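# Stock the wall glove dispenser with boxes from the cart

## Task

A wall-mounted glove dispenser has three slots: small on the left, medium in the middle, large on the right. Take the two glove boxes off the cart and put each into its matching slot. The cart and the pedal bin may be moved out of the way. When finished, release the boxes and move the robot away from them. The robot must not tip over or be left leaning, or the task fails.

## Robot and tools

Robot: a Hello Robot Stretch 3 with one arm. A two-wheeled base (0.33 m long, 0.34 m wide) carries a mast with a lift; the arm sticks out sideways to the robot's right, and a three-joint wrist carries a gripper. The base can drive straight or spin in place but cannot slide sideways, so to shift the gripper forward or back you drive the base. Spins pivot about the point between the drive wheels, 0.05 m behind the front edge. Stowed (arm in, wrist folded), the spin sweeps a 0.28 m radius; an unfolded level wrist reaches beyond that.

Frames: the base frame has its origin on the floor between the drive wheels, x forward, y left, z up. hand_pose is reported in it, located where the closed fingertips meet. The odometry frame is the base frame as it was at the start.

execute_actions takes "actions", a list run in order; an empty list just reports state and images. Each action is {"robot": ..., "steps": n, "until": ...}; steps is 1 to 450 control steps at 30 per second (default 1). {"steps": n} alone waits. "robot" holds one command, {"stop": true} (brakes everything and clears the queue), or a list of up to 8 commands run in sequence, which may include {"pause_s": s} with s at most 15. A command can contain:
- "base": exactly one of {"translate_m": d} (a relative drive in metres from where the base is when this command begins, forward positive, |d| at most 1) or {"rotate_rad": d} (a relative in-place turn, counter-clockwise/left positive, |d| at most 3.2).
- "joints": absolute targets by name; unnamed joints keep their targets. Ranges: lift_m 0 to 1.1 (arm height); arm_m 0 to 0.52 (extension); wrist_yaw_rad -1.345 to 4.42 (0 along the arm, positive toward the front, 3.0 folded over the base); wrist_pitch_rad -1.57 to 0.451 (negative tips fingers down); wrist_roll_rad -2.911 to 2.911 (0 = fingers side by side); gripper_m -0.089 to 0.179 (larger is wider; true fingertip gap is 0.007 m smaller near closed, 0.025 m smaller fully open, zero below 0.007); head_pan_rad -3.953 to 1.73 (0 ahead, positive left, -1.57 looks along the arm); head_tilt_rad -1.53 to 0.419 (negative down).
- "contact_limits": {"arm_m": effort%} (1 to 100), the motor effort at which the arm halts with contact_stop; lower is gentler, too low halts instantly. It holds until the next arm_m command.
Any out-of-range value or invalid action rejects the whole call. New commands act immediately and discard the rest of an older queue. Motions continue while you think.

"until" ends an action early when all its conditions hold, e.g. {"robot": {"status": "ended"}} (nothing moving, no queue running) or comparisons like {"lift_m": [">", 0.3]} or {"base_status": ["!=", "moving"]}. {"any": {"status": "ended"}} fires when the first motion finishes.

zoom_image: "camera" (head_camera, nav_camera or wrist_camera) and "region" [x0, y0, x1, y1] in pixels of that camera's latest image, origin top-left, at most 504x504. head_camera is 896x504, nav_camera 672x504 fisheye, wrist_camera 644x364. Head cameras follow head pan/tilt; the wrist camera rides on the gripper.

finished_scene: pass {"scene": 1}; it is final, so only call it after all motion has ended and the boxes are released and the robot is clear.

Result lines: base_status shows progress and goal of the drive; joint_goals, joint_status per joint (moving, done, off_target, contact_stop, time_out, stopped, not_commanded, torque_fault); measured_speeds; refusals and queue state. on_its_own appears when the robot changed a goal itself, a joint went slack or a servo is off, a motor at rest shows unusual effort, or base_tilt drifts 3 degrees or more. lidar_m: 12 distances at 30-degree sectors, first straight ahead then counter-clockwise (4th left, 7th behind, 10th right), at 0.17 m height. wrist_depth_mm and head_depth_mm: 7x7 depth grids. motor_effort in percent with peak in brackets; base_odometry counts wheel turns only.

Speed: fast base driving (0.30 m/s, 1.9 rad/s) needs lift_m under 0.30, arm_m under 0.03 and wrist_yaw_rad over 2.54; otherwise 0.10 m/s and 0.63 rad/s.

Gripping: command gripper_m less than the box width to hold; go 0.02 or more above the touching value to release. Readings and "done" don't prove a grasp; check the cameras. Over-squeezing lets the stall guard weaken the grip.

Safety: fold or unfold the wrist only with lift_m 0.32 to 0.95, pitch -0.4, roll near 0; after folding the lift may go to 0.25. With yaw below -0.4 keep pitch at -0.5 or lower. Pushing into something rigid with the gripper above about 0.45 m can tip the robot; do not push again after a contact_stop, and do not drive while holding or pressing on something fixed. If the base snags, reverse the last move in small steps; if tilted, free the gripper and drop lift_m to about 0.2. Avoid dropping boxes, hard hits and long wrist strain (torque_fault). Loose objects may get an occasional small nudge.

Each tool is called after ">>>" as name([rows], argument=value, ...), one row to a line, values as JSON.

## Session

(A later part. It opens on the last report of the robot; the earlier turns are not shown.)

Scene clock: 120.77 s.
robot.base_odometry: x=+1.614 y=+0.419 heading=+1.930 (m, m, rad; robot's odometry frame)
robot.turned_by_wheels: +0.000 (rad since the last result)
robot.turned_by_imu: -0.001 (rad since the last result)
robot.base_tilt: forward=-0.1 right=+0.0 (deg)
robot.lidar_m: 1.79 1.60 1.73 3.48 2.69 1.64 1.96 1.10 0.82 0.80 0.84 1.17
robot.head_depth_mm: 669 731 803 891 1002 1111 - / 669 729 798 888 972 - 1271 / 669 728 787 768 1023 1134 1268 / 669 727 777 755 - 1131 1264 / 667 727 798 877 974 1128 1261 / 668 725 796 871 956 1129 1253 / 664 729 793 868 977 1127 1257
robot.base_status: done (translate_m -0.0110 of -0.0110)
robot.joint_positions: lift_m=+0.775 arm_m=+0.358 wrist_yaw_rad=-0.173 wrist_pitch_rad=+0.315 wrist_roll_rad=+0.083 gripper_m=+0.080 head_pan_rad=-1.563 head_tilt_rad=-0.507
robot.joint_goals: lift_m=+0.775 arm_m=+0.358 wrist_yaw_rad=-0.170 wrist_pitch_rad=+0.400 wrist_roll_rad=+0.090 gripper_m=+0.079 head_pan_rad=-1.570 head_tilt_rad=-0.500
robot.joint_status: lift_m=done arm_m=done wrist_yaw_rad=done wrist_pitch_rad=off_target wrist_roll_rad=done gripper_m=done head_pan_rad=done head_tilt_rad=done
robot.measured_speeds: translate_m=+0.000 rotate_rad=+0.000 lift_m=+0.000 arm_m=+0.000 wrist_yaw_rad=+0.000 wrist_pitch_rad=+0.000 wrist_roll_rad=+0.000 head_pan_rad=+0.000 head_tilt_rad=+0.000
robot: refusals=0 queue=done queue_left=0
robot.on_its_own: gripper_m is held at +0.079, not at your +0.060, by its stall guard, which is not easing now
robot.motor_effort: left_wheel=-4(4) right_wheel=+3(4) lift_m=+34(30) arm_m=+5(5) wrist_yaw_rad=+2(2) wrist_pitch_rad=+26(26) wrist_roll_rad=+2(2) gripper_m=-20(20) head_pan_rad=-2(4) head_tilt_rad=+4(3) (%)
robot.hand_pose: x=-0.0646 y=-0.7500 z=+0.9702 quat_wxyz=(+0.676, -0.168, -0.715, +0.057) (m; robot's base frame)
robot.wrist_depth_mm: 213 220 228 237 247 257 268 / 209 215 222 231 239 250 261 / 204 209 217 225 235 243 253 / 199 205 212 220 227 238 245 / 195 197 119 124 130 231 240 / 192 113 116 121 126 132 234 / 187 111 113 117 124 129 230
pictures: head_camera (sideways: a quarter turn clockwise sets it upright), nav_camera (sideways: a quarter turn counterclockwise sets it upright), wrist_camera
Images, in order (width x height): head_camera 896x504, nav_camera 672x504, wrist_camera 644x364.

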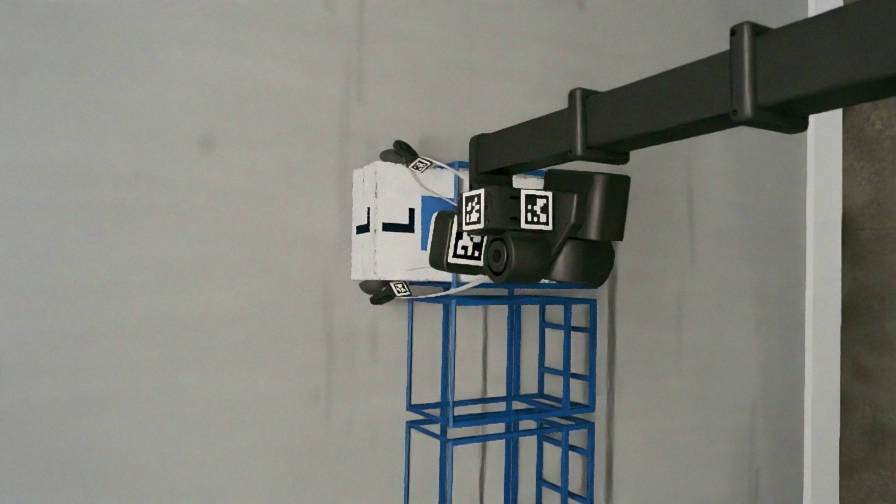

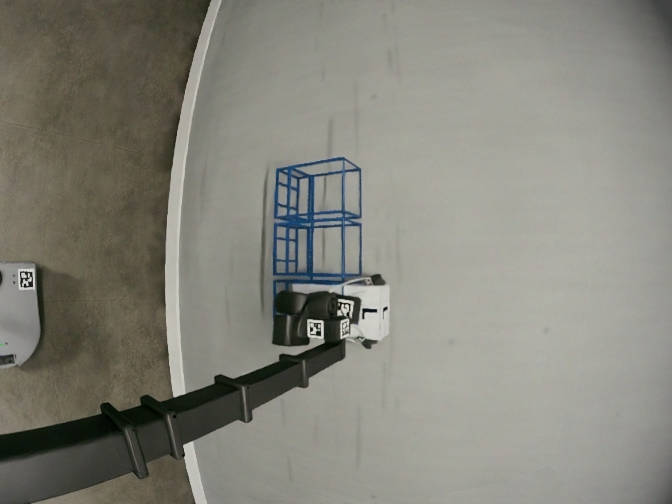

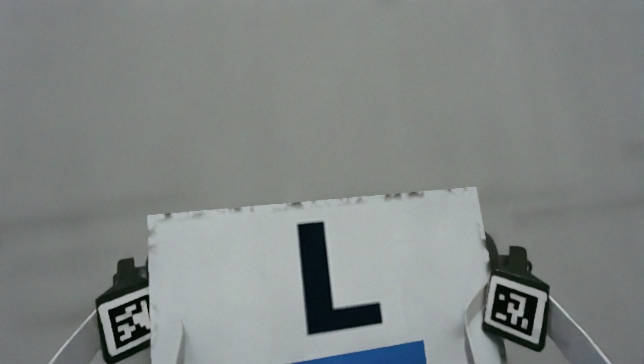

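>>> execute_actions([
  {"robot":{"joints":{"lift_m":0.785,"wrist_pitch_rad":0.22,"arm_m":0.35}},"steps":60,"until":{"robot":{"status":"ended"}}},
  {"robot":[{"joints":{"gripper_m":0.179}},{"joints":{"lift_m":0.87}},{"joints":{"arm_m":0}}],"steps":400,"until":{"robot":{"status":"ended"}}},
])

Scene clock: 133.43 s.
robot.base_odometry: x=+1.614 y=+0.419 heading=+1.930 (m, m, rad; robot's odometry frame)
robot.turned_by_wheels: +0.000 (rad since the last result)
robot.turned_by_imu: -0.002 (rad since the last result)
robot.base_tilt: forward=-0.1 right=+0.0 (deg)
robot.lidar_m: 1.79 1.60 1.73 3.48 2.69 1.63 1.95 1.10 0.83 0.80 0.84 1.18
robot.head_depth_mm: 668 730 802 887 983 1134 1262 / 669 729 804 889 996 1111 - / 669 729 793 806 962 - - / 668 728 791 794 867 1108 - / 667 726 799 878 994 1131 1256 / 667 727 796 877 953 1132 1259 / 667 727 798 869 971 1127 1250
robot.base_status: done (translate_m -0.0110 of -0.0110)
robot.joint_positions: lift_m=+0.870 arm_m=+0.000 wrist_yaw_rad=-0.171 wrist_pitch_rad=+0.202 wrist_roll_rad=+0.083 gripper_m=+0.179 head_pan_rad=-1.563 head_tilt_rad=-0.507
robot.joint_goals: lift_m=+0.870 arm_m=+0.000 wrist_yaw_rad=-0.170 wrist_pitch_rad=+0.220 wrist_roll_rad=+0.090 gripper_m=+0.179 head_pan_rad=-1.570 head_tilt_rad=-0.500
robot.joint_status: lift_m=done arm_m=done wrist_yaw_rad=done wrist_pitch_rad=done wrist_roll_rad=done gripper_m=done head_pan_rad=done head_tilt_rad=done
robot.measured_speeds: translate_m=+0.000 rotate_rad=+0.000 lift_m=+0.000 arm_m=+0.000 wrist_yaw_rad=+0.000 wrist_pitch_rad=+0.000 wrist_roll_rad=+0.000 head_pan_rad=+0.000 head_tilt_rad=+0.000
robot: refusals=0 queue=done queue_left=0
robot.motor_effort: left_wheel=-3(4) right_wheel=+3(4) lift_m=+37(39) arm_m=-5(7) wrist_yaw_rad=+1(4) wrist_pitch_rad=+6(27) wrist_roll_rad=+2(2) gripper_m=+2(84) head_pan_rad=-3(3) head_tilt_rad=+4(4) (%)
robot.hand_pose: x=-0.0649 y=-0.3975 z=+1.0363 quat_wxyz=(+0.678, -0.130, -0.723, +0.016) (m; robot's base frame)
robot.wrist_depth_mm: 521 540 560 575 602 616 648 / 516 537 560 567 603 624 642 / 513 536 554 585 593 622 647 / 514 534 547 573 594 614 635 / 508 528 547 566 592 610 641 / 497 528 531 494 585 605 645 / - 522 471 475 582 601 -
pictures: head_camera (sideways: a quarter turn clockwise sets it upright), nav_camera (sideways: a quarter turn counterclockwise sets it upright), wrist_camera
Images, in order (width x height): head_camera 896x504, nav_camera 672x504, wrist_camera 644x364.

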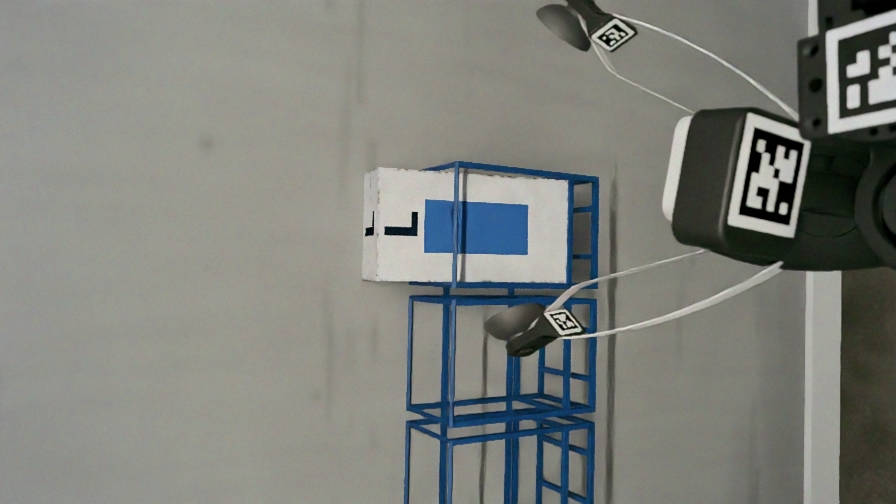

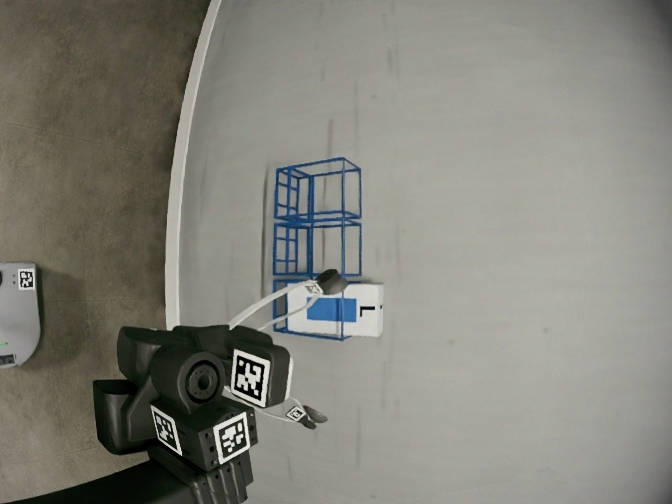

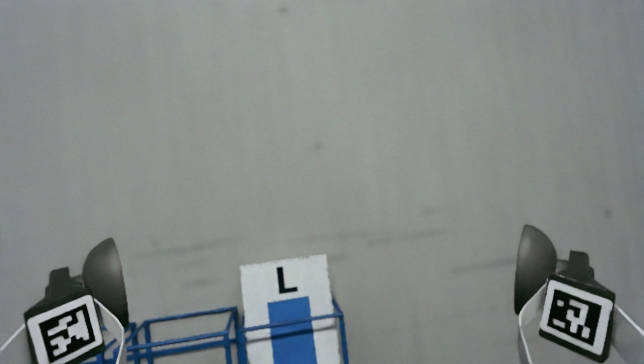

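>>> execute_actions([
  {"robot":[{"joints":{"lift_m":0.69,"wrist_pitch_rad":0.02,"wrist_roll_rad":0,"gripper_m":0.0}},{"joints":{"arm_m":0.28}},{"joints":{"arm_m":0.325},"contact_limits":{"arm_m":20}}],"steps":400,"until":{"robot":{"status":"ended"}}},
  {"robot":{"joints":{"arm_m":0.2}},"steps":100,"until":{"robot":{"status":"ended"}}},
])

Scene clock: 148.43 s.
robot.base_odometry: x=+1.614 y=+0.419 heading=+1.930 (m, m, rad; robot's odometry frame)
robot.turned_by_wheels: +0.000 (rad since the last result)
robot.turned_by_imu: -0.002 (rad since the last result)
robot.base_tilt: forward=-0.1 right=+0.0 (deg)
robot.lidar_m: 1.79 1.60 1.72 3.48 2.69 1.64 1.96 1.10 0.83 0.80 0.84 1.18
robot.head_depth_mm: 670 731 801 888 997 1134 1274 / 669 730 800 888 998 1111 - / 670 725 800 821 963 1090 - / 668 725 797 814 884 - - / 666 726 796 879 976 1127 1260 / 668 726 796 877 958 1129 1263 / 666 725 799 868 976 1126 1250
robot.base_status: done (translate_m -0.0110 of -0.0110)
robot.joint_positions: lift_m=+0.690 arm_m=+0.200 wrist_yaw_rad=-0.171 wrist_pitch_rad=-0.005 wrist_roll_rad=+0.007 gripper_m=+0.000 head_pan_rad=-1.563 head_tilt_rad=-0.507
robot.joint_goals: lift_m=+0.690 arm_m=+0.200 wrist_yaw_rad=-0.170 wrist_pitch_rad=+0.020 wrist_roll_rad=+0.000 gripper_m=+0.000 head_pan_rad=-1.570 head_tilt_rad=-0.500
robot.joint_status: lift_m=done arm_m=done wrist_yaw_rad=done wrist_pitch_rad=done wrist_roll_rad=done gripper_m=done head_pan_rad=done head_tilt_rad=done
robot.measured_speeds: translate_m=+0.000 rotate_rad=+0.000 lift_m=+0.000 arm_m=+0.000 wrist_yaw_rad=+0.000 wrist_pitch_rad=+0.000 wrist_roll_rad=+0.000 head_pan_rad=+0.000 head_tilt_rad=+0.000
robot: refusals=0 queue=done queue_left=0
robot.motor_effort: left_wheel=-2(3) right_wheel=+1(3) lift_m=+30(35) arm_m=-5(19) wrist_yaw_rad=+0(0) wrist_pitch_rad=+8(9) wrist_roll_rad=-3(0) gripper_m=-2(85) head_pan_rad=-4(4) head_tilt_rad=+4(4) (%)
robot.hand_pose: x=-0.0649 y=-0.5977 z=+0.8035 quat_wxyz=(+0.702, -0.058, -0.707, -0.062) (m; robot's base frame)
robot.wrist_depth_mm: 302 313 321 333 351 370 385 / 306 316 267 277 361 375 399 / 312 325 275 285 372 391 414 / 324 334 282 291 379 403 420 / 331 339 290 299 394 414 433 / 332 346 294 - 411 422 451 / 345 353 373 395 420 438 467
pictures: head_camera (sideways: a quarter turn clockwise sets it upright), nav_camera (sideways: a quarter turn counterclockwise sets it upright), wrist_camera
replaced: robot.arm_m: its motion had ended contact_stop
Images, in order (width x height): head_camera 896x504, nav_camera 672x504, wrist_camera 644x364.

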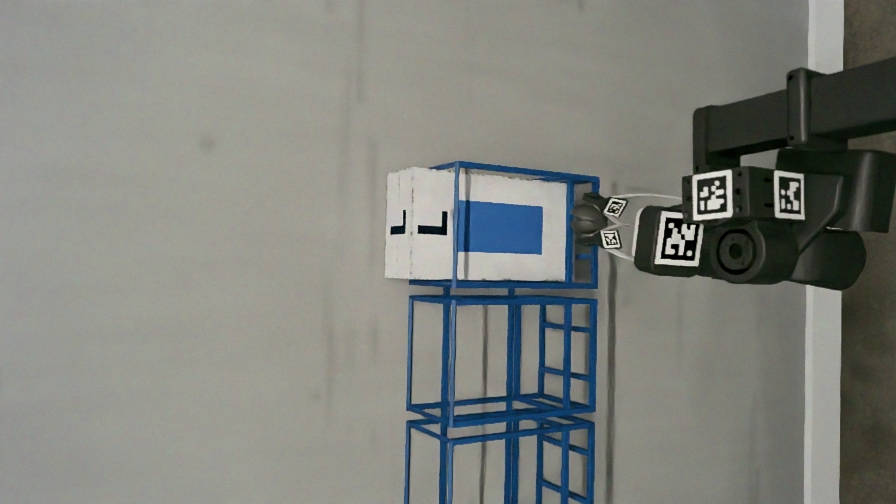

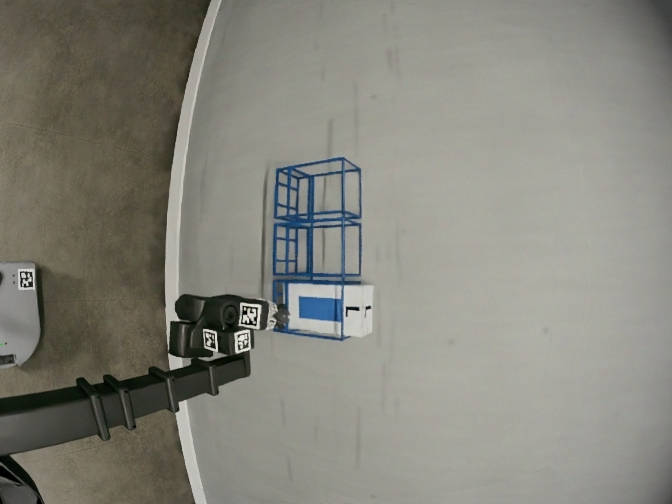

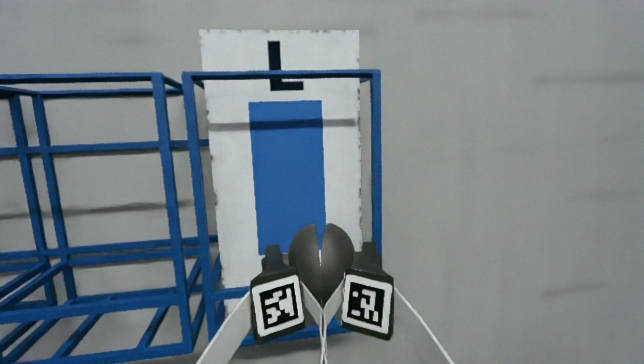

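>>> execute_actions([
  {"robot":[{"joints":{"lift_m":0.84}},{"joints":{"arm_m":0.335},"contact_limits":{"arm_m":18}}],"steps":400,"until":{"robot":{"status":"ended"}}},
  {"robot":{"joints":{"arm_m":0.1}},"steps":100,"until":{"robot":{"status":"ended"}}},
])

Scene clock: 163.33 s.
robot.base_odometry: x=+1.614 y=+0.419 heading=+1.930 (m, m, rad; robot's odometry frame)
robot.turned_by_wheels: +0.000 (rad since the last result)
robot.turned_by_imu: -0.002 (rad since the last result)
robot.base_tilt: forward=-0.1 right=+0.0 (deg)
robot.lidar_m: 1.79 1.60 1.74 3.48 2.69 1.63 1.96 1.10 0.82 0.80 0.84 1.18
robot.head_depth_mm: 670 730 802 889 997 - - / 668 730 800 887 998 - - / 668 728 799 824 975 - - / 668 727 800 817 879 - - / 667 727 798 876 976 1126 1260 / 668 726 795 879 955 1130 1254 / 665 724 798 871 977 1126 1254
robot.base_status: done (translate_m -0.0110 of -0.0110)
robot.joint_positions: lift_m=+0.840 arm_m=+0.100 wrist_yaw_rad=-0.171 wrist_pitch_rad=+0.002 wrist_roll_rad=+0.007 gripper_m=+0.000 head_pan_rad=-1.563 head_tilt_rad=-0.507
robot.joint_goals: lift_m=+0.840 arm_m=+0.100 wrist_yaw_rad=-0.170 wrist_pitch_rad=+0.020 wrist_roll_rad=+0.000 gripper_m=+0.000 head_pan_rad=-1.570 head_tilt_rad=-0.500
robot.joint_status: lift_m=done arm_m=done wrist_yaw_rad=done wrist_pitch_rad=done wrist_roll_rad=done gripper_m=done head_pan_rad=done head_tilt_rad=done
robot.measured_speeds: translate_m=+0.000 rotate_rad=+0.000 lift_m=+0.000 arm_m=+0.000 wrist_yaw_rad=+0.000 wrist_pitch_rad=+0.000 wrist_roll_rad=+0.000 head_pan_rad=+0.000 head_tilt_rad=+0.000
robot: refusals=0 queue=done queue_left=0
robot.motor_effort: left_wheel=-3(3) right_wheel=+1(1) lift_m=+35(39) arm_m=-5(10) wrist_yaw_rad=+0(2) wrist_pitch_rad=+6(8) wrist_roll_rad=-3(2) gripper_m=-2(2) head_pan_rad=-4(3) head_tilt_rad=+4(4) (%)
robot.hand_pose: x=-0.0650 y=-0.4979 z=+0.9551 quat_wxyz=(+0.702, -0.061, -0.707, -0.060) (m; robot's base frame)
robot.wrist_depth_mm: 388 398 415 433 450 471 494 / 395 408 427 442 466 485 507 / 401 413 433 456 474 496 522 / 409 428 440 458 486 516 539 / 418 433 386 396 499 521 556 / 425 445 459 - 520 541 573 / 443 453 469 421 527 559 600
pictures: head_camera (sideways: a quarter turn clockwise sets it upright), nav_camera (sideways: a quarter turn counterclockwise sets it upright), wrist_camera
Images, in order (width x height): head_camera 896x504, nav_camera 672x504, wrist_camera 644x364.

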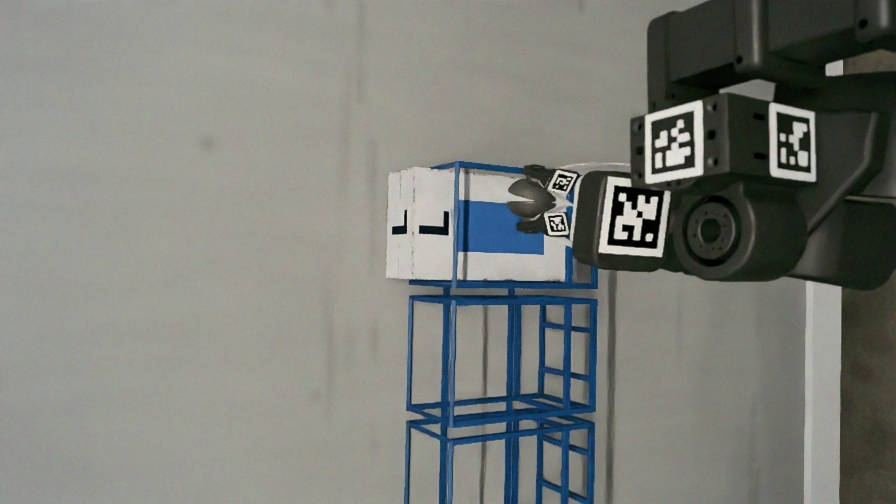

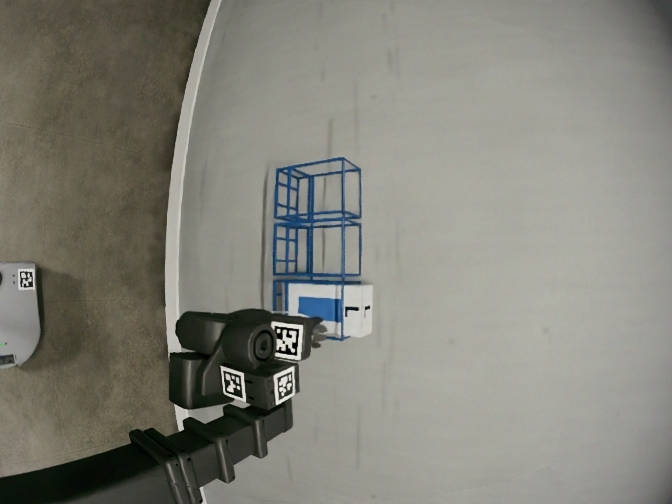

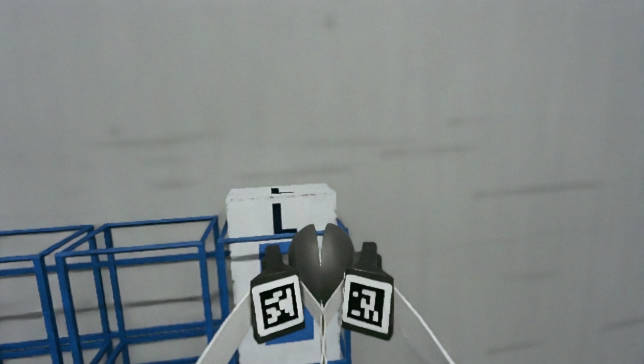

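>>> execute_actions([
  {"robot":[{"base":{"rotate_rad":-0.7},"joints":{"arm_m":0,"lift_m":0.74,"wrist_pitch_rad":0.1,"wrist_yaw_rad":0.25,"gripper_m":0.179,"head_tilt_rad":-0.6}},{"base":{"translate_m":-1.0}},{"base":{"translate_m":-0.19}},{"base":{"rotate_rad":-0.86}},{"joints":{"arm_m":0.22}}],"steps":450,"until":{"robot":{"status":"ended"}}},
  {"steps":450,"until":{"robot":{"status":"ended"}}},
])

Scene clock: 193.13 s.
robot.base_odometry: x=+1.216 y=-0.703 heading=+0.370 (m, m, rad; robot's odometry frame)
robot.turned_by_wheels: -1.560 (rad since the last result)
robot.turned_by_imu: -1.582 (rad since the last result)
robot.base_tilt: forward=-0.1 right=+0.0 (deg)
robot.lidar_m: 1.54 1.62 2.28 2.14 2.21 2.83 2.77 1.39 0.62 0.61 1.08 1.52
robot.head_depth_mm: 869 961 1070 1209 1314 1495 1299 / 871 960 1075 1060 936 - 1203 / 870 963 1074 1068 958 1239 1216 / 873 960 1058 1067 - 1231 1207 / 872 963 1041 847 916 1070 1201 / 875 960 1058 1167 898 1362 1202 / 874 965 1082 1214 1405 1464 1254
robot.base_status: done (rotate_rad -0.8598 of -0.8600)
robot.joint_positions: lift_m=+0.740 arm_m=+0.220 wrist_yaw_rad=+0.249 wrist_pitch_rad=+0.076 wrist_roll_rad=+0.007 gripper_m=+0.179 head_pan_rad=-1.563 head_tilt_rad=-0.593
robot.joint_goals: lift_m=+0.740 arm_m=+0.220 wrist_yaw_rad=+0.250 wrist_pitch_rad=+0.100 wrist_roll_rad=+0.000 gripper_m=+0.179 head_pan_rad=-1.570 head_tilt_rad=-0.600
robot.joint_status: lift_m=done arm_m=done wrist_yaw_rad=done wrist_pitch_rad=done wrist_roll_rad=done gripper_m=done head_pan_rad=done head_tilt_rad=done
robot.measured_speeds: translate_m=+0.000 rotate_rad=+0.000 lift_m=+0.000 arm_m=+0.000 wrist_yaw_rad=+0.000 wrist_pitch_rad=+0.000 wrist_roll_rad=+0.000 head_pan_rad=+0.000 head_tilt_rad=+0.000
robot: refusals=0 queue=done queue_left=0
robot.motor_effort: left_wheel=+3(7) right_wheel=-2(5) lift_m=+29(36) arm_m=+6(7) wrist_yaw_rad=+1(1) wrist_pitch_rad=+8(8) wrist_roll_rad=-2(2) gripper_m=+0(88) head_pan_rad=-4(4) head_tilt_rad=-4(15) (%)
robot.hand_pose: x=+0.0421 y=-0.6140 z=+0.8743 quat_wxyz=(+0.696, +0.062, -0.707, +0.114) (m; robot's base frame)
robot.wrist_depth_mm: 707 648 600 564 520 492 462 / 718 674 617 571 537 495 469 / 737 678 626 584 539 496 478 / 746 692 621 275 337 511 480 / 770 708 652 275 282 523 487 / 792 707 659 281 286 531 482 / - 722 663 284 289 443 -
pictures: head_camera (sideways: a quarter turn clockwise sets it upright), nav_camera (sideways: a quarter turn counterclockwise sets it upright), wrist_camera
Images, in order (width x height): head_camera 896x504, nav_camera 672x504, wrist_camera 644x364.

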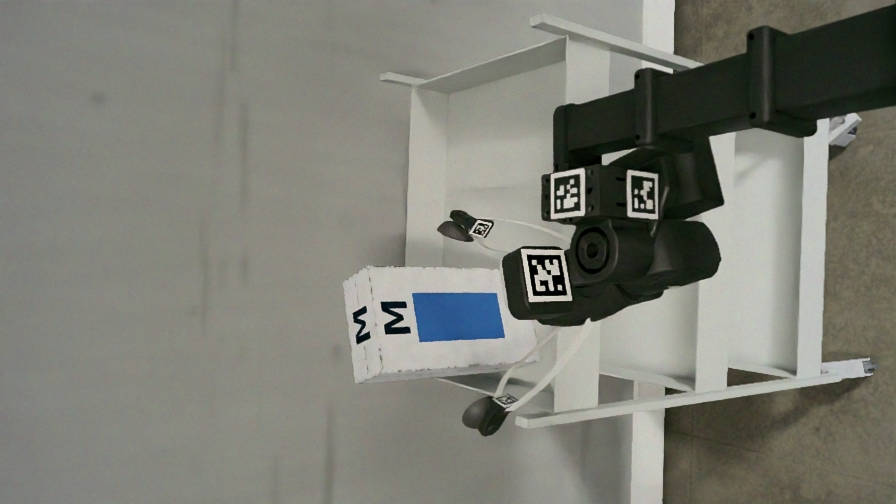

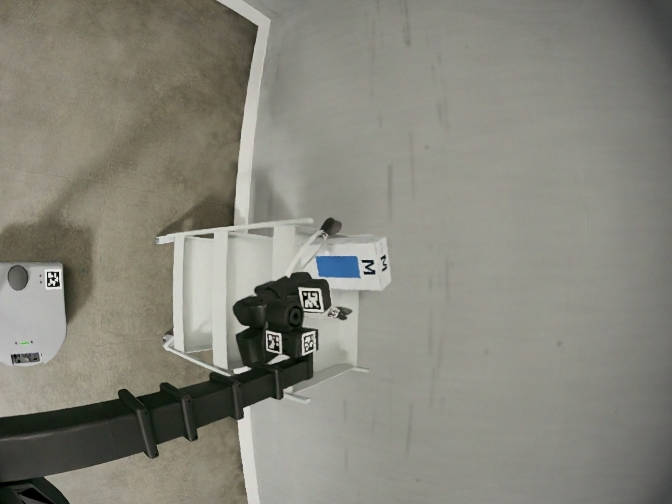

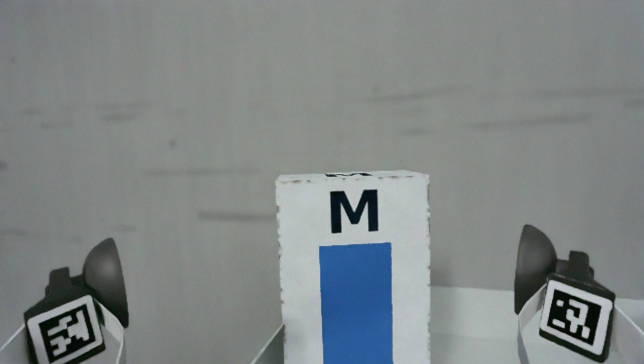

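>>> execute_actions([
  {"robot":[{"base":{"translate_m":0.007},"joints":{"wrist_yaw_rad":0.32,"arm_m":0.395,"lift_m":0.75}},{"joints":{"gripper_m":0.06}},{"pause_s":1.5},{"joints":{"lift_m":0.85}}],"steps":450,"until":{"robot":{"status":"ended"}}},
])

Scene clock: 204.67 s.
robot.base_odometry: x=+1.223 y=-0.700 heading=+0.370 (m, m, rad; robot's odometry frame)
robot.turned_by_wheels: +0.000 (rad since the last result)
robot.turned_by_imu: -0.002 (rad since the last result)
robot.base_tilt: forward=-0.1 right=+0.0 (deg)
robot.lidar_m: 1.53 1.61 2.27 2.15 2.22 2.83 2.78 1.40 0.63 0.61 1.08 1.52
robot.head_depth_mm: 870 963 1071 1203 - - 1244 / 870 960 1056 - 956 1076 1196 / 872 962 1038 1038 927 1078 1209 / 872 964 1030 1012 920 1076 1209 / 874 965 780 842 914 1068 1202 / 875 964 1041 1170 908 1363 1220 / 874 961 1080 1221 1404 1455 1250
robot.base_status: done (translate_m +0.0070 of +0.0070)
robot.joint_positions: lift_m=+0.850 arm_m=+0.395 wrist_yaw_rad=+0.318 wrist_pitch_rad=+0.034 wrist_roll_rad=+0.006 gripper_m=+0.074 head_pan_rad=-1.563 head_tilt_rad=-0.593
robot.joint_goals: lift_m=+0.850 arm_m=+0.395 wrist_yaw_rad=+0.320 wrist_pitch_rad=+0.100 wrist_roll_rad=+0.000 gripper_m=+0.073 head_pan_rad=-1.570 head_tilt_rad=-0.600
robot.joint_status: lift_m=done arm_m=done wrist_yaw_rad=done wrist_pitch_rad=done wrist_roll_rad=done gripper_m=done head_pan_rad=done head_tilt_rad=done
robot.measured_speeds: translate_m=+0.000 rotate_rad=+0.000 lift_m=+0.000 arm_m=+0.000 wrist_yaw_rad=+0.000 wrist_pitch_rad=+0.000 wrist_roll_rad=+0.000 head_pan_rad=+0.000 head_tilt_rad=+0.000
robot: refusals=0 queue=done queue_left=0
robot.on_its_own: gripper_m is held at +0.073, not at your +0.060, by its stall guard, which is still easing
robot.motor_effort: left_wheel=+1(5) right_wheel=-2(6) lift_m=+41(46) arm_m=+5(8) wrist_yaw_rad=+2(3) wrist_pitch_rad=+21(21) wrist_roll_rad=-2(2) gripper_m=-21(100) head_pan_rad=-3(3) head_tilt_rad=-4(4) (%)
robot.hand_pose: x=+0.0590 y=-0.7836 z=+0.9730 quat_wxyz=(+0.694, +0.101, -0.702, +0.123) (m; robot's base frame)
robot.wrist_depth_mm: 534 477 432 391 362 334 309 / 552 486 438 396 369 335 316 / 568 504 456 409 375 346 322 / 586 521 465 420 382 352 326 / 605 535 135 128 120 353 333 / 619 127 124 121 118 116 336 / 651 128 125 121 118 116 340
pictures: head_camera (sideways: a quarter turn clockwise sets it upright), nav_camera (sideways: a quarter turn counterclockwise sets it upright), wrist_camera
Images, in order (width x height): head_camera 896x504, nav_camera 672x504, wrist_camera 644x364.

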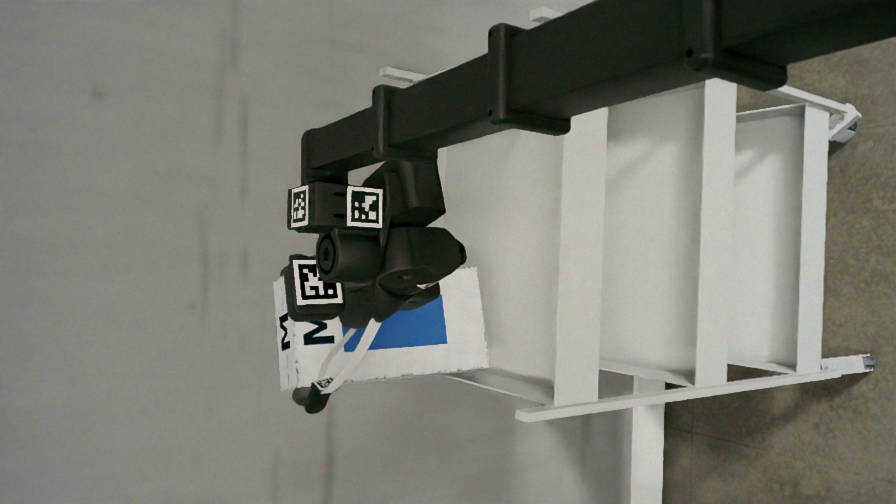

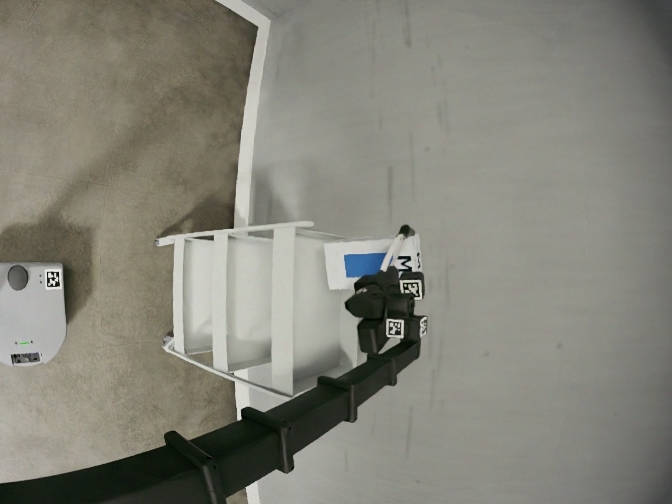

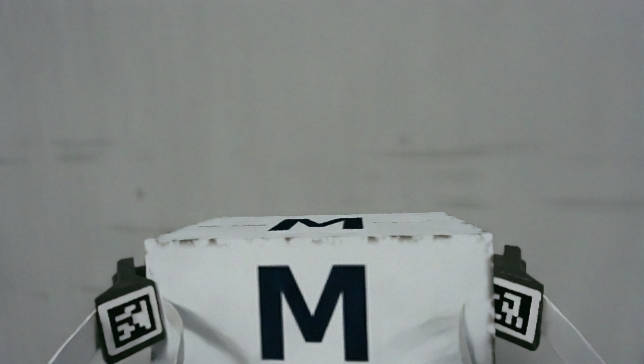

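>>> execute_actions([
  {"robot":{"joints":{"lift_m":1.05,"wrist_yaw_rad":0.085,"wrist_pitch_rad":0.23,"wrist_roll_rad":0.02,"head_tilt_rad":-0.5}},"steps":150,"until":{"robot":{"status":"ended"}}},
  {"robot":[{"base":{"rotate_rad":0.87},"joints":{"arm_m":0.03}},{"base":{"translate_m":1.0}},{"base":{"translate_m":0.19}},{"base":{"rotate_rad":0.7}},{"base":{"translate_m":0.08},"joints":{"arm_m":0.345}}],"steps":450,"until":{"robot":{"status":"ended"}}},
  {"steps":450,"until":{"robot":{"status":"ended"}}},
])

Scene clock: 236.27 s.
robot.base_odometry: x=+1.581 y=+0.500 heading=+1.940 (m, m, rad; robot's odometry frame)
robot.turned_by_wheels: +1.570 (rad since the last result)
robot.turned_by_imu: +1.581 (rad since the last result)
robot.base_tilt: forward=-0.1 right=+0.0 (deg)
robot.lidar_m: 1.71 1.53 1.62 3.47 2.78 1.72 2.04 1.10 0.83 0.80 0.85 1.20
robot.head_depth_mm: 668 - 813 894 1005 1139 1273 / 664 748 803 825 964 1143 1275 / 661 - 816 822 892 1140 1272 / 665 - 709 886 981 1138 1263 / 672 641 699 865 1001 1142 1270 / 672 732 804 879 1003 1139 1265 / 672 731 804 878 1002 1134 1266
robot.base_status: done (translate_m +0.0800 of +0.0800)
robot.joint_positions: lift_m=+1.050 arm_m=+0.345 wrist_yaw_rad=+0.085 wrist_pitch_rad=+0.157 wrist_roll_rad=+0.014 gripper_m=+0.077 head_pan_rad=-1.563 head_tilt_rad=-0.507
robot.joint_goals: lift_m=+1.050 arm_m=+0.345 wrist_yaw_rad=+0.085 wrist_pitch_rad=+0.230 wrist_roll_rad=+0.020 gripper_m=+0.076 head_pan_rad=-1.570 head_tilt_rad=-0.500
robot.joint_status: lift_m=done arm_m=done wrist_yaw_rad=done wrist_pitch_rad=off_target wrist_roll_rad=done gripper_m=done head_pan_rad=done head_tilt_rad=done
robot.measured_speeds: translate_m=+0.000 rotate_rad=+0.000 lift_m=+0.000 arm_m=+0.000 wrist_yaw_rad=+0.000 wrist_pitch_rad=+0.000 wrist_roll_rad=+0.000 head_pan_rad=+0.000 head_tilt_rad=+0.000
robot: refusals=0 queue=done queue_left=0
robot.on_its_own: gripper_m is held at +0.076, not at your +0.060, by its stall guard, which is not easing now
robot.motor_effort: left_wheel=-3(8) right_wheel=+2(8) lift_m=+40(43) arm_m=+5(7) wrist_yaw_rad=-1(7) wrist_pitch_rad=+23(25) wrist_roll_rad=+2(3) gripper_m=-20(21) head_pan_rad=-3(3) head_tilt_rad=+4(13) (%)
robot.hand_pose: x=+0.0005 y=-0.7455 z=+1.2047 quat_wxyz=(+0.697, -0.025, -0.711, +0.085) (m; robot's base frame)
robot.wrist_depth_mm: 243 235 228 222 217 211 204 / 243 236 230 223 216 211 206 / 243 236 230 224 216 212 205 / 244 238 231 224 218 211 207 / 245 240 135 126 119 211 207 / 245 127 125 121 118 116 208 / 249 127 124 121 118 116 207
pictures: head_camera (sideways: a quarter turn clockwise sets it upright), nav_camera (sideways: a quarter turn counterclockwise sets it upright), wrist_camera
Images, in order (width x height): head_camera 896x504, nav_camera 672x504, wrist_camera 644x364.

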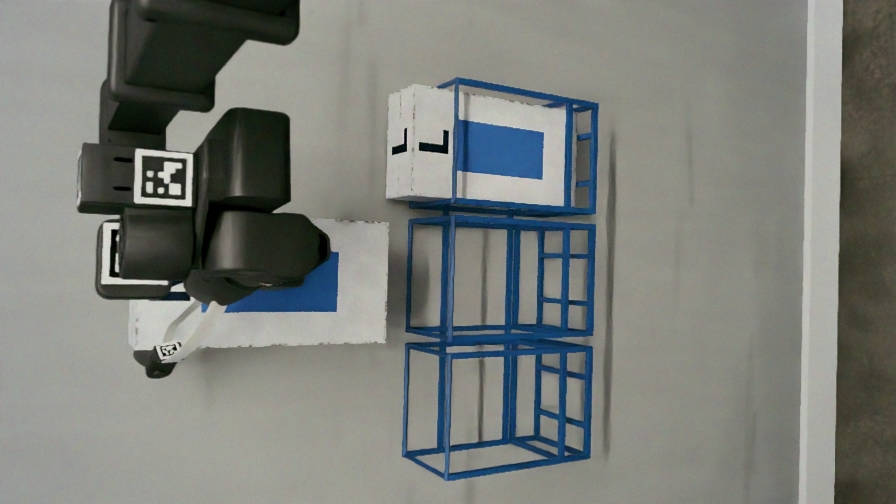

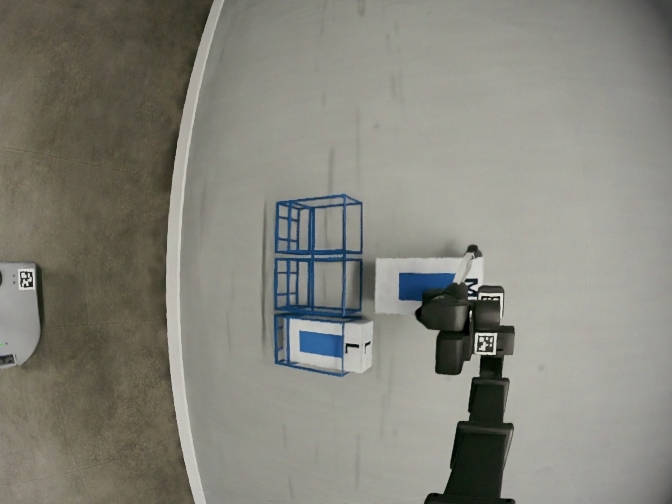

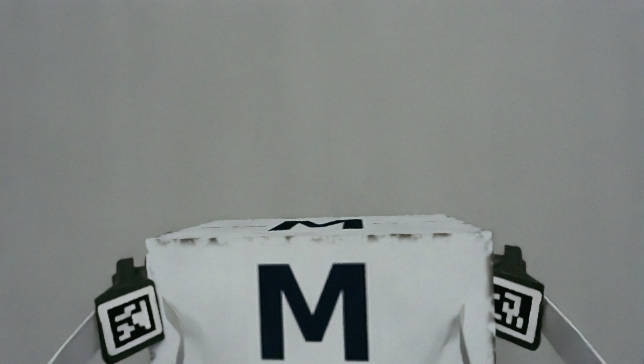

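>>> execute_actions([
  {"robot":[{"joints":{"wrist_yaw_rad":0.065,"arm_m":0.363}},{"joints":{"lift_m":0.85}}],"steps":300,"until":{"robot":{"status":"ended"}}},
])

Scene clock: 243.40 s.
robot.base_odometry: x=+1.581 y=+0.500 heading=+1.940 (m, m, rad; robot's odometry frame)
robot.turned_by_wheels: +0.000 (rad since the last result)
robot.turned_by_imu: -0.001 (rad since the last result)
robot.base_tilt: forward=-0.1 right=+0.0 (deg)
robot.lidar_m: 1.71 1.53 1.62 3.47 2.79 1.71 2.04 1.10 0.83 0.81 0.85 1.20
robot.head_depth_mm: 671 730 804 892 966 - - / 673 734 803 825 - 1161 1272 / 672 732 806 - 899 1140 1267 / 671 735 783 - 998 1145 1264 / 669 734 785 804 1001 1141 1267 / 672 733 805 878 1003 1139 1263 / 672 734 805 877 998 1136 1265
robot.base_status: done (translate_m +0.0800 of +0.0800)
robot.joint_positions: lift_m=+0.850 arm_m=+0.363 wrist_yaw_rad=+0.065 wrist_pitch_rad=+0.158 wrist_roll_rad=+0.014 gripper_m=+0.077 head_pan_rad=-1.563 head_tilt_rad=-0.507
robot.joint_goals: lift_m=+0.850 arm_m=+0.363 wrist_yaw_rad=+0.065 wrist_pitch_rad=+0.230 wrist_roll_rad=+0.020 gripper_m=+0.076 head_pan_rad=-1.570 head_tilt_rad=-0.500
robot.joint_status: lift_m=done arm_m=done wrist_yaw_rad=done wrist_pitch_rad=off_target wrist_roll_rad=done gripper_m=done head_pan_rad=done head_tilt_rad=done
robot.measured_speeds: translate_m=+0.000 rotate_rad=+0.000 lift_m=+0.000 arm_m=+0.000 wrist_yaw_rad=+0.000 wrist_pitch_rad=+0.000 wrist_roll_rad=+0.000 head_pan_rad=+0.000 head_tilt_rad=+0.000
robot: refusals=0 queue=done queue_left=0
robot.on_its_own: gripper_m is held at +0.076, not at your +0.060, by its stall guard, which is not easing now
robot.motor_effort: left_wheel=-3(4) right_wheel=+2(3) lift_m=+33(39) arm_m=+5(5) wrist_yaw_rad=-1(6) wrist_pitch_rad=+23(23) wrist_roll_rad=+2(2) gripper_m=-20(20) head_pan_rad=-3(4) head_tilt_rad=+5(4) (%)
robot.hand_pose: x=-0.0046 y=-0.7639 z=+1.0051 quat_wxyz=(+0.698, -0.032, -0.711, +0.079) (m; robot's base frame)
robot.wrist_depth_mm: 219 214 208 204 200 194 190 / 220 214 208 204 199 196 191 / 220 215 210 204 200 196 192 / 221 216 209 207 200 197 191 / 221 217 135 126 119 196 192 / 223 127 125 121 118 116 194 / 224 128 125 121 118 116 192
pictures: head_camera (sideways: a quarter turn clockwise sets it upright), nav_camera (sideways: a quarter turn counterclockwise sets it upright), wrist_camera
Images, in order (width x height): head_camera 896x504, nav_camera 672x504, wrist_camera 644x364.

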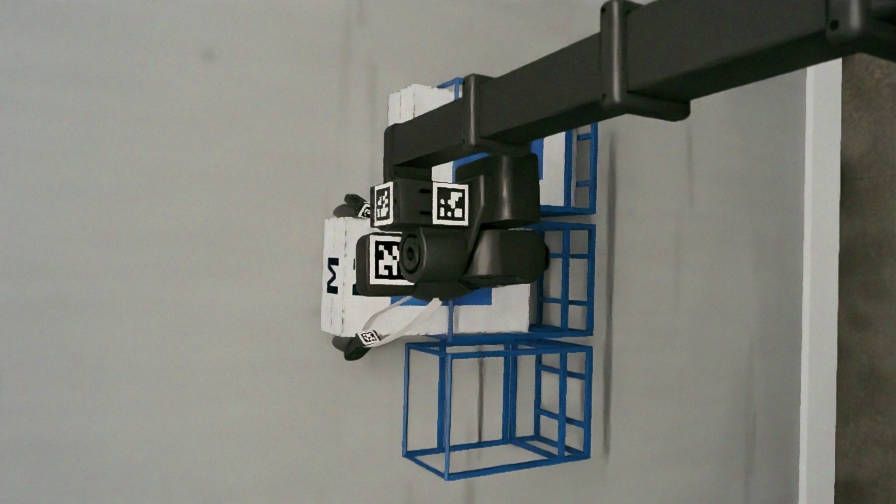

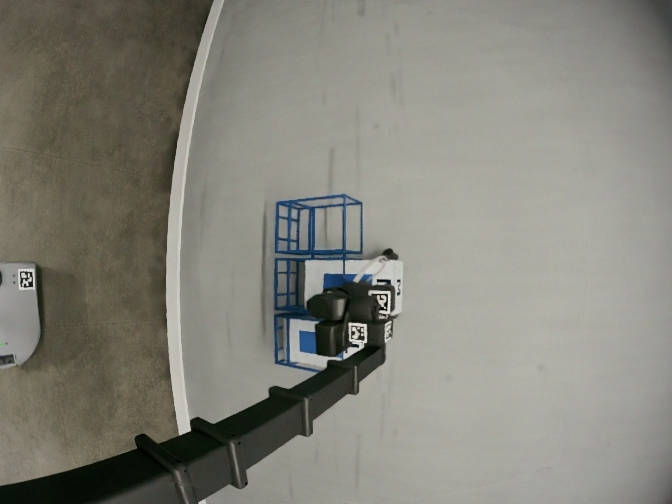

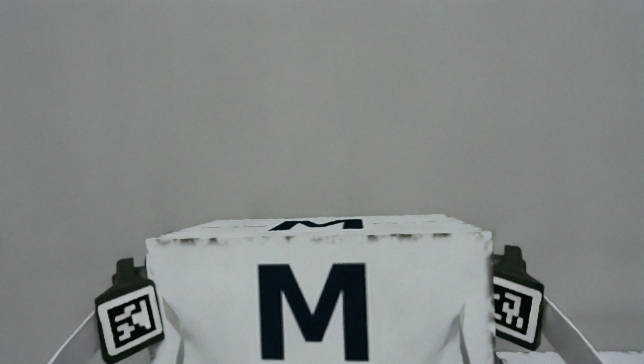

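Lower slightly, ease open.

>>> execute_actions([
  {"robot":[{"joints":{"lift_m":0.835}},{"joints":{"gripper_m":0.12}},{"pause_s":0.5},{"joints":{"gripper_m":0.179}},{"joints":{"lift_m":0.89}},{"joints":{"arm_m":0,"wrist_yaw_rad":0.6}}],"steps":450,"until":{"robot":{"status":"ended"}}},
])

Scene clock: 255.20 s.
robot.base_odometry: x=+1.581 y=+0.500 heading=+1.940 (m, m, rad; robot's odometry frame)
robot.turned_by_wheels: +0.000 (rad since the last result)
robot.turned_by_imu: -0.002 (rad since the last result)
robot.base_tilt: forward=-0.1 right=+0.0 (deg)
robot.lidar_m: 1.71 1.54 1.61 3.48 2.80 1.71 2.04 1.10 0.83 0.81 0.85 1.20
robot.head_depth_mm: 673 733 806 891 1002 1136 - / 672 732 804 826 965 1136 - / 674 735 804 823 886 1139 1263 / 674 731 795 799 875 1137 1262 / 672 733 796 802 1023 - - / 672 733 807 878 1000 1100 - / 674 733 805 881 998 1121 1261
robot.base_status: done (translate_m +0.0800 of +0.0800)
robot.joint_positions: lift_m=+0.890 arm_m=+0.000 wrist_yaw_rad=+0.600 wrist_pitch_rad=+0.206 wrist_roll_rad=+0.014 gripper_m=+0.179 head_pan_rad=-1.563 head_tilt_rad=-0.507
robot.joint_goals: lift_m=+0.890 arm_m=+0.000 wrist_yaw_rad=+0.600 wrist_pitch_rad=+0.230 wrist_roll_rad=+0.020 gripper_m=+0.179 head_pan_rad=-1.570 head_tilt_rad=-0.500
robot.joint_status: lift_m=done arm_m=done wrist_yaw_rad=done wrist_pitch_rad=off_target wrist_roll_rad=done gripper_m=done head_pan_rad=done head_tilt_rad=done
robot.measured_speeds: translate_m=+0.000 rotate_rad=+0.000 lift_m=+0.000 arm_m=+0.000 wrist_yaw_rad=+0.000 wrist_pitch_rad=+0.000 wrist_roll_rad=+0.000 head_pan_rad=+0.000 head_tilt_rad=+0.000
robot: refusals=0 queue=done queue_left=0
robot.motor_effort: left_wheel=-3(3) right_wheel=+2(2) lift_m=+37(39) arm_m=-5(5) wrist_yaw_rad=+0(1) wrist_pitch_rad=+8(22) wrist_roll_rad=+2(2) gripper_m=+1(87) head_pan_rad=-4(3) head_tilt_rad=+3(3) (%)
robot.hand_pose: x=+0.1230 y=-0.3565 z=+1.0573 quat_wxyz=(+0.646, +0.141, -0.698, +0.276) (m; robot's base frame)
robot.wrist_depth_mm: - - 905 716 602 525 451 / - - 889 719 609 520 457 / - - 890 713 603 520 457 / - - 892 715 604 510 452 / - - 889 708 605 524 447 / - - 879 716 604 533 402 / - - 887 724 600 524 -
pictures: head_camera (sideways: a quarter turn clockwise sets it upright), nav_camera (sideways: a quarter turn counterclockwise sets it upright), wrist_camera
Images, in order (width x height): head_camera 896x504, nav_camera 672x504, wrist_camera 644x364.

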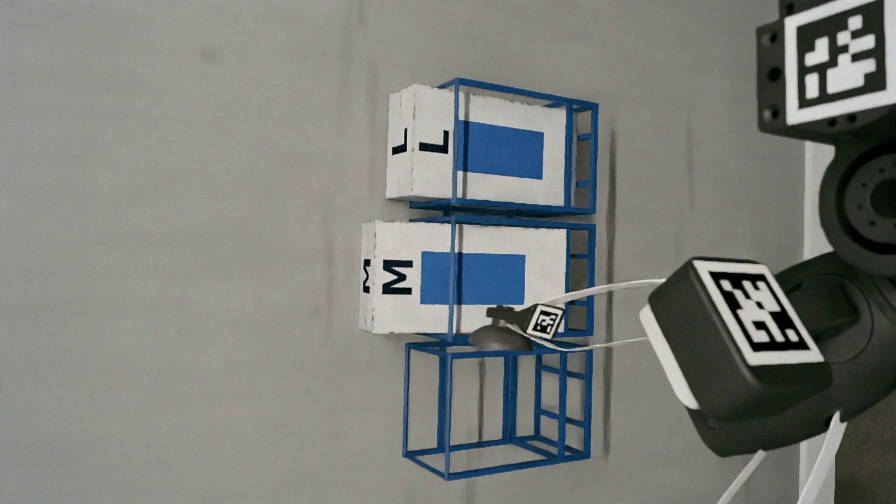

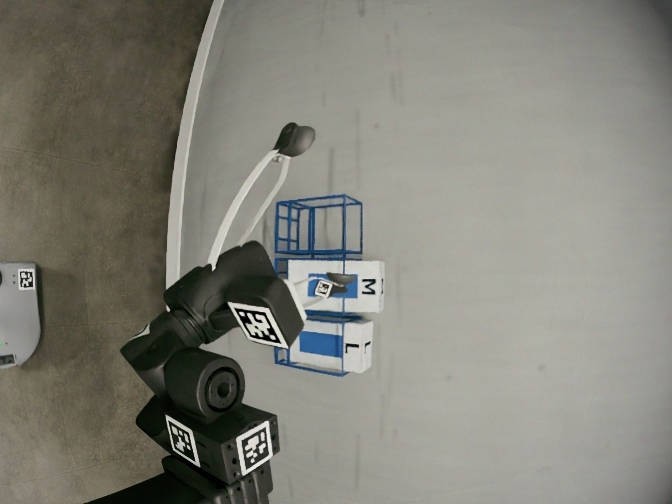

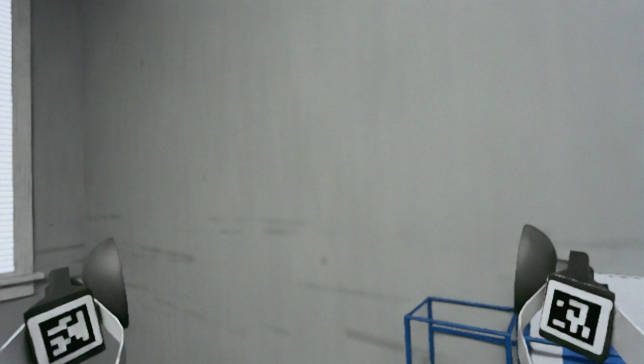

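Same catch; push again.

>>> execute_actions([
  {"robot":[{"joints":{"lift_m":0.69,"wrist_pitch_rad":0.02,"wrist_yaw_rad":0.065,"gripper_m":0.0}},{"joints":{"arm_m":0.28}},{"joints":{"arm_m":0.325},"contact_limits":{"arm_m":20}}],"steps":400,"until":{"robot":{"status":"ended"}}},
  {"robot":{"joints":{"arm_m":0.0}},"steps":150,"until":{"robot":{"status":"ended"}}},
])

Scene clock: 269.50 s.
robot.base_odometry: x=+1.581 y=+0.500 heading=+1.940 (m, m, rad; robot's odometry frame)
robot.turned_by_wheels: +0.000 (rad since the last result)
robot.turned_by_imu: -0.002 (rad since the last result)
robot.base_tilt: forward=-0.1 right=+0.0 (deg)
robot.lidar_m: 1.71 1.53 1.62 3.47 2.79 1.72 2.04 1.10 0.83 0.81 0.85 1.19
robot.head_depth_mm: 673 733 808 894 1003 1133 1273 / 672 732 806 826 965 1141 1268 / 672 731 807 823 890 1137 1268 / 672 734 806 813 895 1131 1267 / 674 734 803 810 1000 1133 1260 / 673 733 805 879 1001 1140 1266 / 674 732 805 877 1001 1139 1265
robot.base_status: done (translate_m +0.0800 of +0.0800)
robot.joint_positions: lift_m=+0.690 arm_m=+0.000 wrist_yaw_rad=+0.064 wrist_pitch_rad=-0.005 wrist_roll_rad=+0.014 gripper_m=+0.000 head_pan_rad=-1.563 head_tilt_rad=-0.507
robot.joint_goals: lift_m=+0.690 arm_m=+0.000 wrist_yaw_rad=+0.065 wrist_pitch_rad=+0.020 wrist_roll_rad=+0.020 gripper_m=+0.000 head_pan_rad=-1.570 head_tilt_rad=-0.500
robot.joint_status: lift_m=done arm_m=done wrist_yaw_rad=done wrist_pitch_rad=done wrist_roll_rad=done gripper_m=done head_pan_rad=done head_tilt_rad=done
robot.measured_speeds: translate_m=+0.000 rotate_rad=+0.000 lift_m=+0.000 arm_m=+0.000 wrist_yaw_rad=+0.000 wrist_pitch_rad=+0.000 wrist_roll_rad=+0.000 head_pan_rad=+0.000 head_tilt_rad=+0.000
robot: refusals=0 queue=done queue_left=0
robot.motor_effort: left_wheel=-3(4) right_wheel=+2(4) lift_m=+30(37) arm_m=-5(13) wrist_yaw_rad=+0(4) wrist_pitch_rad=+8(10) wrist_roll_rad=+2(1) gripper_m=-2(87) head_pan_rad=-3(4) head_tilt_rad=+3(4) (%)
robot.hand_pose: x=-0.0050 y=-0.4009 z=+0.8035 quat_wxyz=(+0.702, +0.025, -0.711, +0.021) (m; robot's base frame)
robot.wrist_depth_mm: 554 544 535 518 518 499 499 / 571 564 542 476 459 517 512 / 589 587 566 486 472 534 517 / 612 601 569 490 482 539 538 / 625 609 589 507 494 551 548 / 648 621 615 - 585 573 567 / 669 648 640 619 604 596 580
pictures: head_camera (sideways: a quarter turn clockwise sets it upright), nav_camera (sideways: a quarter turn counterclockwise sets it upright), wrist_camera
Images, in order (width x height): head_camera 896x504, nav_camera 672x504, wrist_camera 644x364.

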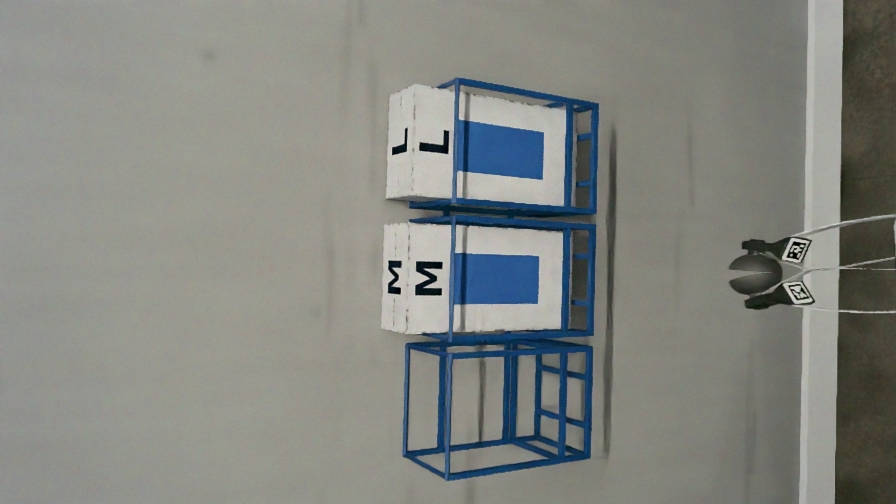

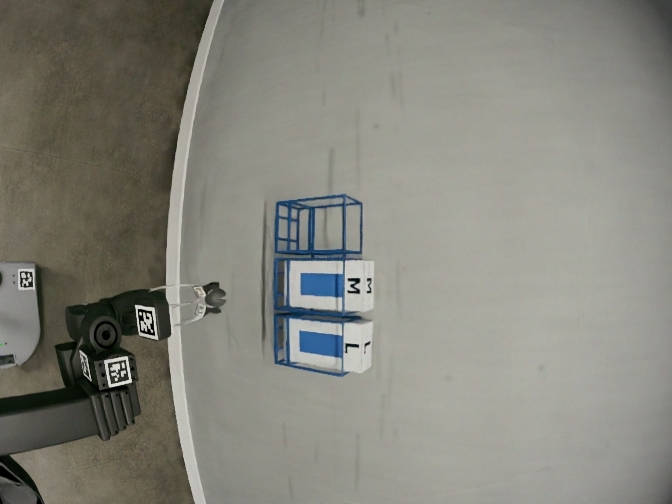

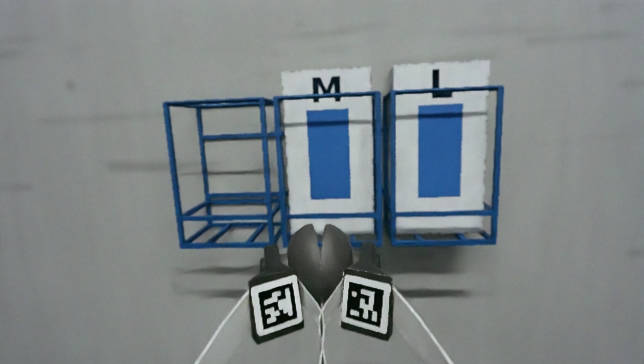

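>>> finished_scene(scene=2)

The scene is finished: the task was done.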